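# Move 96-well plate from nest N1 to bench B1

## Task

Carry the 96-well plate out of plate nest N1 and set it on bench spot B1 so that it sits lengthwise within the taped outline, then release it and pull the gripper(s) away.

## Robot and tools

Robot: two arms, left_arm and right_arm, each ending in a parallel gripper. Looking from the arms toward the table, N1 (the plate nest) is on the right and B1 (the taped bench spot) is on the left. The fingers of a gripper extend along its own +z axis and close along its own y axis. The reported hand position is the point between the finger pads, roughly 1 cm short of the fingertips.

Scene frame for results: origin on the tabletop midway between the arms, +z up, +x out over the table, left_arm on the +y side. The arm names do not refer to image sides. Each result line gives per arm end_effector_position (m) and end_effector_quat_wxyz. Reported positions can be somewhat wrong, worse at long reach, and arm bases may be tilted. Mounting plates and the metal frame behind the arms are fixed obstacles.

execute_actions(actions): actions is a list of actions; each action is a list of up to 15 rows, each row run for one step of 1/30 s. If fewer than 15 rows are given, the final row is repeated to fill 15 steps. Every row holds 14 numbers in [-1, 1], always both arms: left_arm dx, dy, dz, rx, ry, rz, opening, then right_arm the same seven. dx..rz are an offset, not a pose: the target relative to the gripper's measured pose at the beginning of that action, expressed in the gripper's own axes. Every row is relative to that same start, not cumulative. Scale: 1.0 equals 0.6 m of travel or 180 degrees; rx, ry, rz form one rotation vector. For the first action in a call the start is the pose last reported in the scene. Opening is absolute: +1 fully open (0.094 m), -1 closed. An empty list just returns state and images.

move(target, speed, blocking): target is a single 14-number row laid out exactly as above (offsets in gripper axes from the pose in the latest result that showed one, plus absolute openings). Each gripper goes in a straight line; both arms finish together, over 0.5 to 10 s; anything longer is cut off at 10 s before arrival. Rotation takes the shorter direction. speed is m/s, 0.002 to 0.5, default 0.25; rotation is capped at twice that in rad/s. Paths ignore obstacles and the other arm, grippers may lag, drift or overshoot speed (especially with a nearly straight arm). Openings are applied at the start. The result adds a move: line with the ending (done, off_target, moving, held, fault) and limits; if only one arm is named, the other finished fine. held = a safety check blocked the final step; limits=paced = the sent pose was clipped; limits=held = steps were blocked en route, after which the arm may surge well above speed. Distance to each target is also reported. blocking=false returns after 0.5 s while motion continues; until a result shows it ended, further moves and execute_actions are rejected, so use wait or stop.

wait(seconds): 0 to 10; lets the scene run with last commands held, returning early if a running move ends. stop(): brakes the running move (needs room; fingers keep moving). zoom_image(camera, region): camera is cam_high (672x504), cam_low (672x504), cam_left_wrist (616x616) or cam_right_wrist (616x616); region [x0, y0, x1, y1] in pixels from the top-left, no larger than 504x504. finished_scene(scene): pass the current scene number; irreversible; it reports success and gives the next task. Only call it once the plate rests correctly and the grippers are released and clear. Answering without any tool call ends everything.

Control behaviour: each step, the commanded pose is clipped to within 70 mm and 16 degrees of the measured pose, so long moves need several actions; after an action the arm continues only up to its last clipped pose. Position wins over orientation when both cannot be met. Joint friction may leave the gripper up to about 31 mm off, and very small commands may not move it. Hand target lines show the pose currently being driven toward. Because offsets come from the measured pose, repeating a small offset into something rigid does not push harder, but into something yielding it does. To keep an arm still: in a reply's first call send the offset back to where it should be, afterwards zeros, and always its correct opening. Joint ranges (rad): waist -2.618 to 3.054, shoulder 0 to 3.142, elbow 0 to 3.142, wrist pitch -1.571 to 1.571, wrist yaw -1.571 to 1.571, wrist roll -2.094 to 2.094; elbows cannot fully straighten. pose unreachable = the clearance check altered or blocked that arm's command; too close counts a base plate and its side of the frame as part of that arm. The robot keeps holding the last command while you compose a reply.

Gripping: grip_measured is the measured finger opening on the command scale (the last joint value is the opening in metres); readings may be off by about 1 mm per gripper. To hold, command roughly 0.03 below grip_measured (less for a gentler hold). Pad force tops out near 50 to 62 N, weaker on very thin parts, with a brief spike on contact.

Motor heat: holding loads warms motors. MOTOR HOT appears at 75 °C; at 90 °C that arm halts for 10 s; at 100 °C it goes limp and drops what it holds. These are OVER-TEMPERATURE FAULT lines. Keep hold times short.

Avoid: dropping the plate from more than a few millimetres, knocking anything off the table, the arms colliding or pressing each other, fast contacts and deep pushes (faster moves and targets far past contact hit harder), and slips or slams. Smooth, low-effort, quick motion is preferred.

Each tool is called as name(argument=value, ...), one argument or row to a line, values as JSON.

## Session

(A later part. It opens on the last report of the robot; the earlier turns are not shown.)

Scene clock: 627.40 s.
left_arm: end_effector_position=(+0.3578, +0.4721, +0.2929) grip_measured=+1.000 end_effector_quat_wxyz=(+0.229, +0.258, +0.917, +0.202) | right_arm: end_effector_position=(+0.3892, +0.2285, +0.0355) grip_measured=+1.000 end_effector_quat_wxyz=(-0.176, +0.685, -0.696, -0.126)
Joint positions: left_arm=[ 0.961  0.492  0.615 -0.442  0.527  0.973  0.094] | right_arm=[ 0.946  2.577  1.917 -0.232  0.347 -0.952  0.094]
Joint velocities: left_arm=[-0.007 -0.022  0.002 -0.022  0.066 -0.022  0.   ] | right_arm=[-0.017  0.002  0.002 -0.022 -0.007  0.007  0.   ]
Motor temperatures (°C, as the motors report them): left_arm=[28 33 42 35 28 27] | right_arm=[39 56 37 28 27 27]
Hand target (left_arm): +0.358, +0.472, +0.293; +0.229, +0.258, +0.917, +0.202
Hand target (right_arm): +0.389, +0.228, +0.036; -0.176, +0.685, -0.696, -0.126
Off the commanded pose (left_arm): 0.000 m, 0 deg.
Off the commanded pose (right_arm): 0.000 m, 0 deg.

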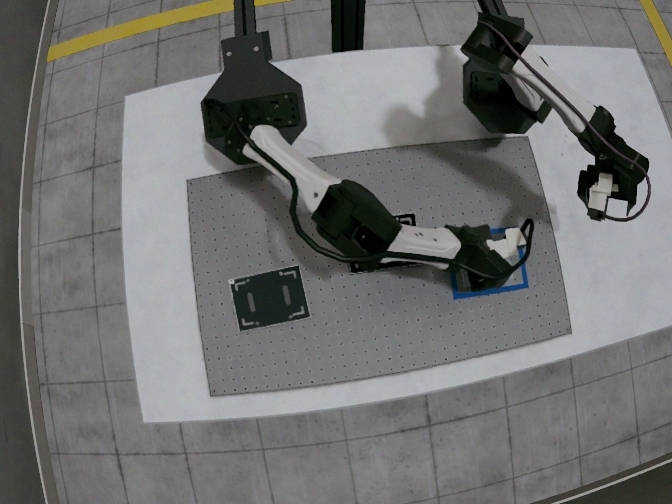

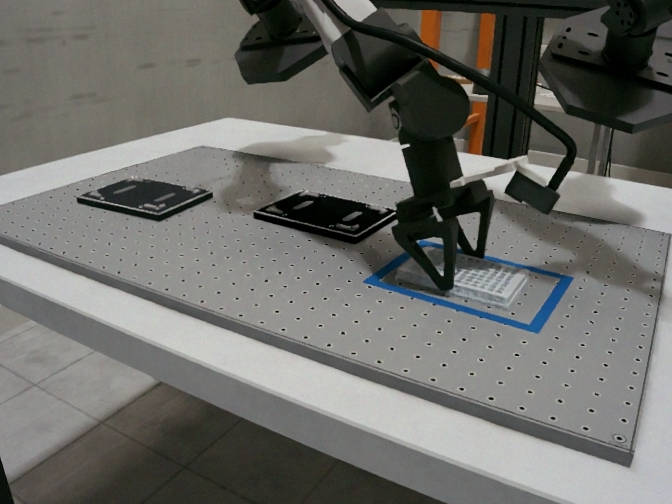

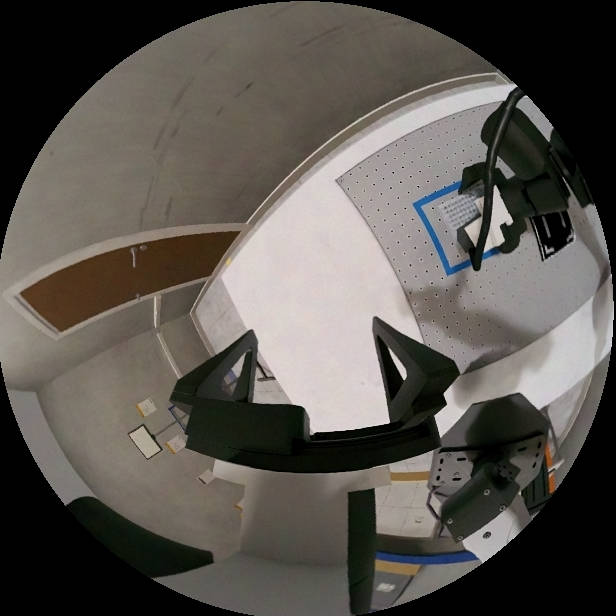

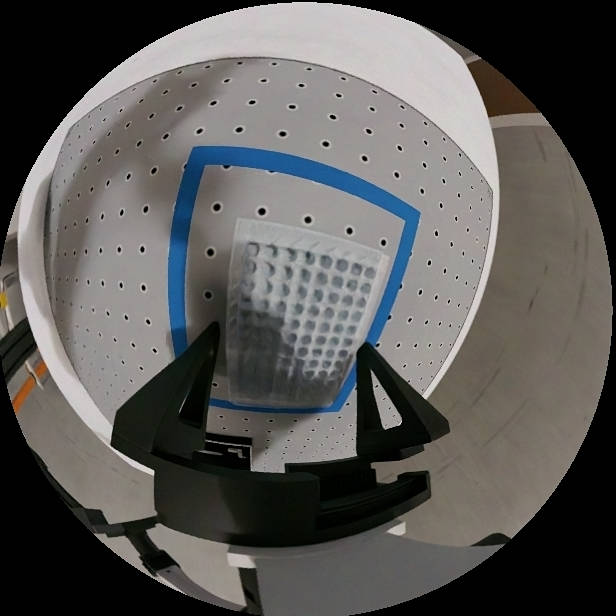

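execute_actions(
  actions=[
    [[0,0,0,0,0,0,1,-0.0028,-0.0076,-0.0059,0.0028,-0.0020,0.0012,1],[0,0,0,0,0,0,1,-0.0053,-0.0143,-0.0110,0.0053,-0.0038,0.0023,1],[0,0,0,0,0,0,1,-0.0069,-0.0191,-0.0149,0.0071,-0.0050,0.0031,1],[0,0,0,0,0,0,1,-0.0066,-0.0192,-0.0156,0.0071,-0.0050,0.0031,1],[0,0,0,0,0,0,1,-0.0058,-0.0193,-0.0176,0.0071,-0.0050,0.0031,1],[0,0,0,0,0,0,1,-0.0045,-0.0196,-0.0212,0.0071,-0.0050,0.0031,1],[0,0,0,0,0,0,1,-0.0023,-0.0200,-0.0266,0.0071,-0.0050,0.0031,1],[0,0,0,0,0,0,1,0.0006,-0.0205,-0.0341,0.0071,-0.0050,0.0031,1],[0,0,0,0,0,0,1,0.0043,-0.0212,-0.0435,0.0071,-0.0050,0.0031,1],[0,0,0,0,0,0,1,0.0088,-0.0220,-0.0550,0.0071,-0.0050,0.0031,1],[0,0,0,0,0,0,1,0.0140,-0.0230,-0.0685,0.0071,-0.0050,0.0031,1],[0,0,0,0,0,0,1,0.0199,-0.0241,-0.0835,0.0071,-0.0050,0.0031,1],[0,0,0,0,0,0,1,0.0263,-0.0252,-0.0998,0.0071,-0.0050,0.0031,1],[0,0,0,0,0,0,1,0.0331,-0.0265,-0.1173,0.0071,-0.0050,0.0031,1],[0,0,0,0,0,0,1,0.0403,-0.0278,-0.1356,0.0071,-0.0050,0.0031,1]],
    [[0,0,0,0,0,0,1,0.0221,-0.0245,-0.0891,0.0071,-0.0050,0.0031,1],[0,0,0,0,0,0,1,0.0293,-0.0258,-0.1077,0.0071,-0.0050,0.0031,1],[0,0,0,0,0,0,1,0.0365,-0.0271,-0.1260,0.0071,-0.0050,0.0031,1],[0,0,0,0,0,0,1,0.0433,-0.0284,-0.1435,0.0071,-0.0050,0.0031,1],[0,0,0,0,0,0,1,0.0497,-0.0296,-0.1598,0.0071,-0.0050,0.0031,1],[0,0,0,0,0,0,1,0.0556,-0.0306,-0.1748,0.0071,-0.0050,0.0031,1],[0,0,0,0,0,0,1,0.0608,-0.0316,-0.1883,0.0071,-0.0050,0.0031,1],[0,0,0,0,0,0,1,0.0653,-0.0324,-0.1998,0.0071,-0.0050,0.0031,1],[0,0,0,0,0,0,1,0.0690,-0.0331,-0.2092,0.0071,-0.0050,0.0031,1],[0,0,0,0,0,0,1,0.0719,-0.0337,-0.2167,0.0071,-0.0050,0.0031,1],[0,0,0,0,0,0,1,0.0741,-0.0341,-0.2221,0.0071,-0.0050,0.0031,1],[0,0,0,0,0,0,1,0.0754,-0.0343,-0.2257,0.0071,-0.0050,0.0031,1],[0,0,0,0,0,0,1,0.0762,-0.0345,-0.2277,0.0071,-0.0050,0.0031,1],[0,0,0,0,0,0,1,0.0765,-0.0345,-0.2284,0.0071,-0.0050,0.0031,1],[0,0,0,0,0,0,1,0.0766,-0.0345,-0.2286,0.0071,-0.0050,0.0031,1]],
  ],
)

Scene clock: 713.13 s.
left_arm: end_effector_position=(+0.3578, +0.4721, +0.2929) grip_measured=+1.000 end_effector_quat_wxyz=(+0.229, +0.258, +0.917, +0.202) | right_arm: end_effector_position=(+0.4114, +0.1028, +0.1779) grip_measured=+1.000 end_effector_quat_wxyz=(-0.197, +0.674, -0.701, -0.123)
Joint positions: left_arm=[ 0.961  0.492  0.615 -0.442  0.527  0.973  0.094] | right_arm=[ 0.946  1.884  1.35  -0.312  0.348 -0.952  0.094]
Joint velocities: left_arm=[-0.022 -0.007 -0.017 -0.051 -0.037 -0.037  0.   ] | right_arm=[ 0.017 -0.09  -0.076 -0.198  0.095 -0.037  0.   ]
Motor temperatures (°C, as the motors report them): left_arm=[28 32 42 35 28 27] | right_arm=[40 59 37 28 27 27]
Hand target (left_arm): +0.358, +0.472, +0.293; +0.229, +0.258, +0.917, +0.202
Hand target (right_arm): +0.397, +0.095, +0.176; -0.176, +0.685, -0.695, -0.125
Off the commanded pose (left_arm): 0.000 m, 0 deg.
Off the commanded pose (right_arm): 0.018 m, 3 deg.

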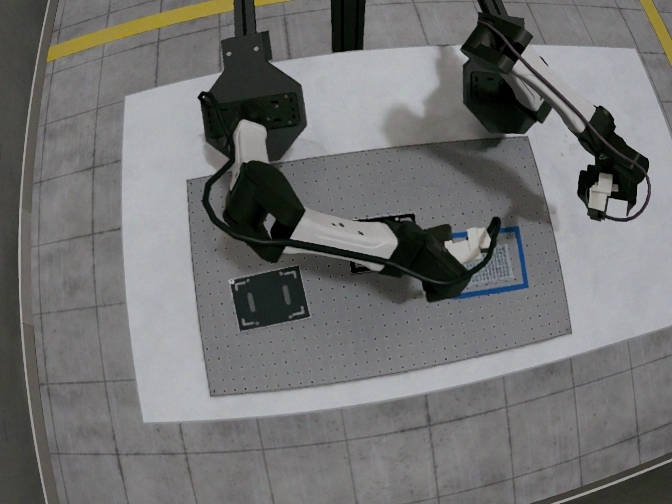

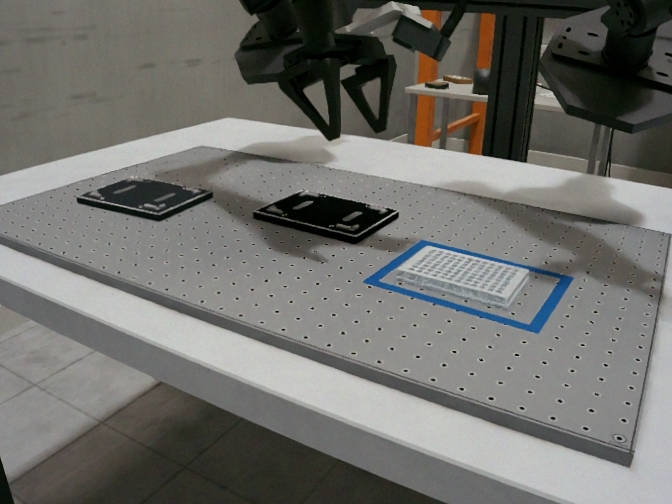

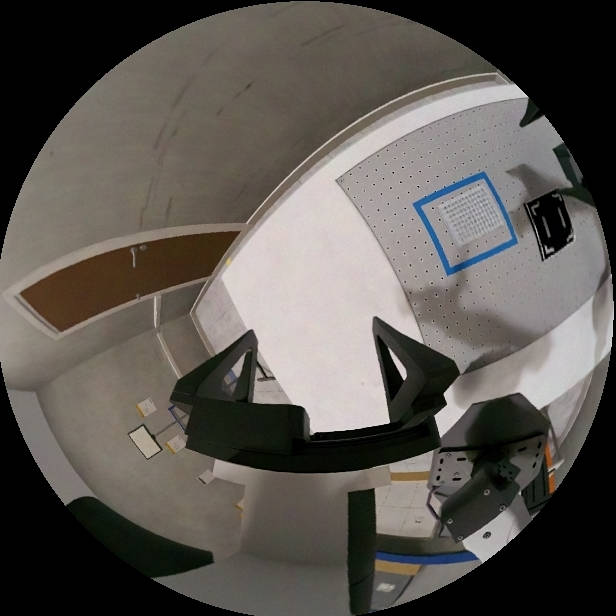

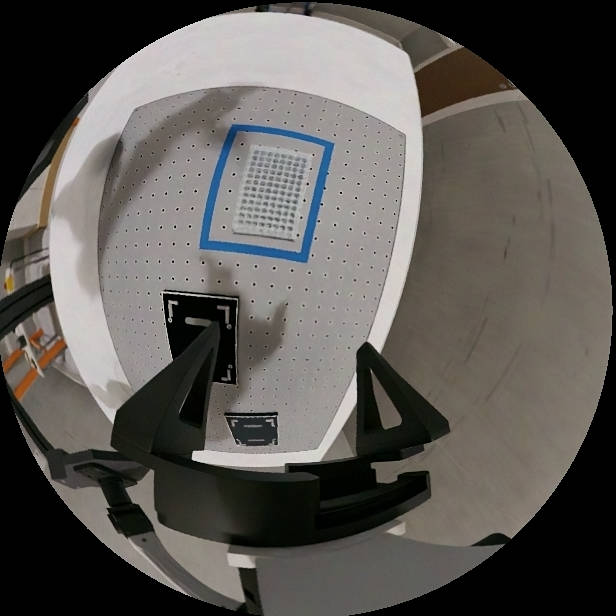

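zoom_image(
  camera="cam_right_wrist",
  region=[185, 110, 355, 280],
)

zoom_image(
  camera="cam_low",
  region=[355, 215, 585, 345],
)

Region (185, 110, 355, 280) of cam_right_wrist's 616x616 image, scaled by 2.965, with more detail than that image has.

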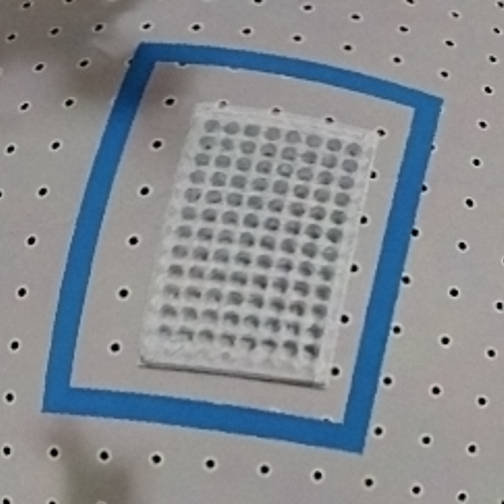

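Region (355, 215, 585, 345) of cam_low's 672x504 image, scaled by 2.191, with more detail than that image has; it fills the top 285 rows of this view, and the rest is white.

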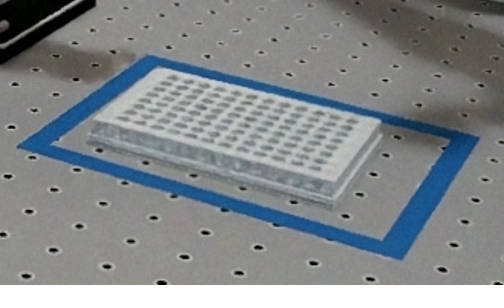

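finished_scene(
  scene=2,
)

The scene is finished: the task was done.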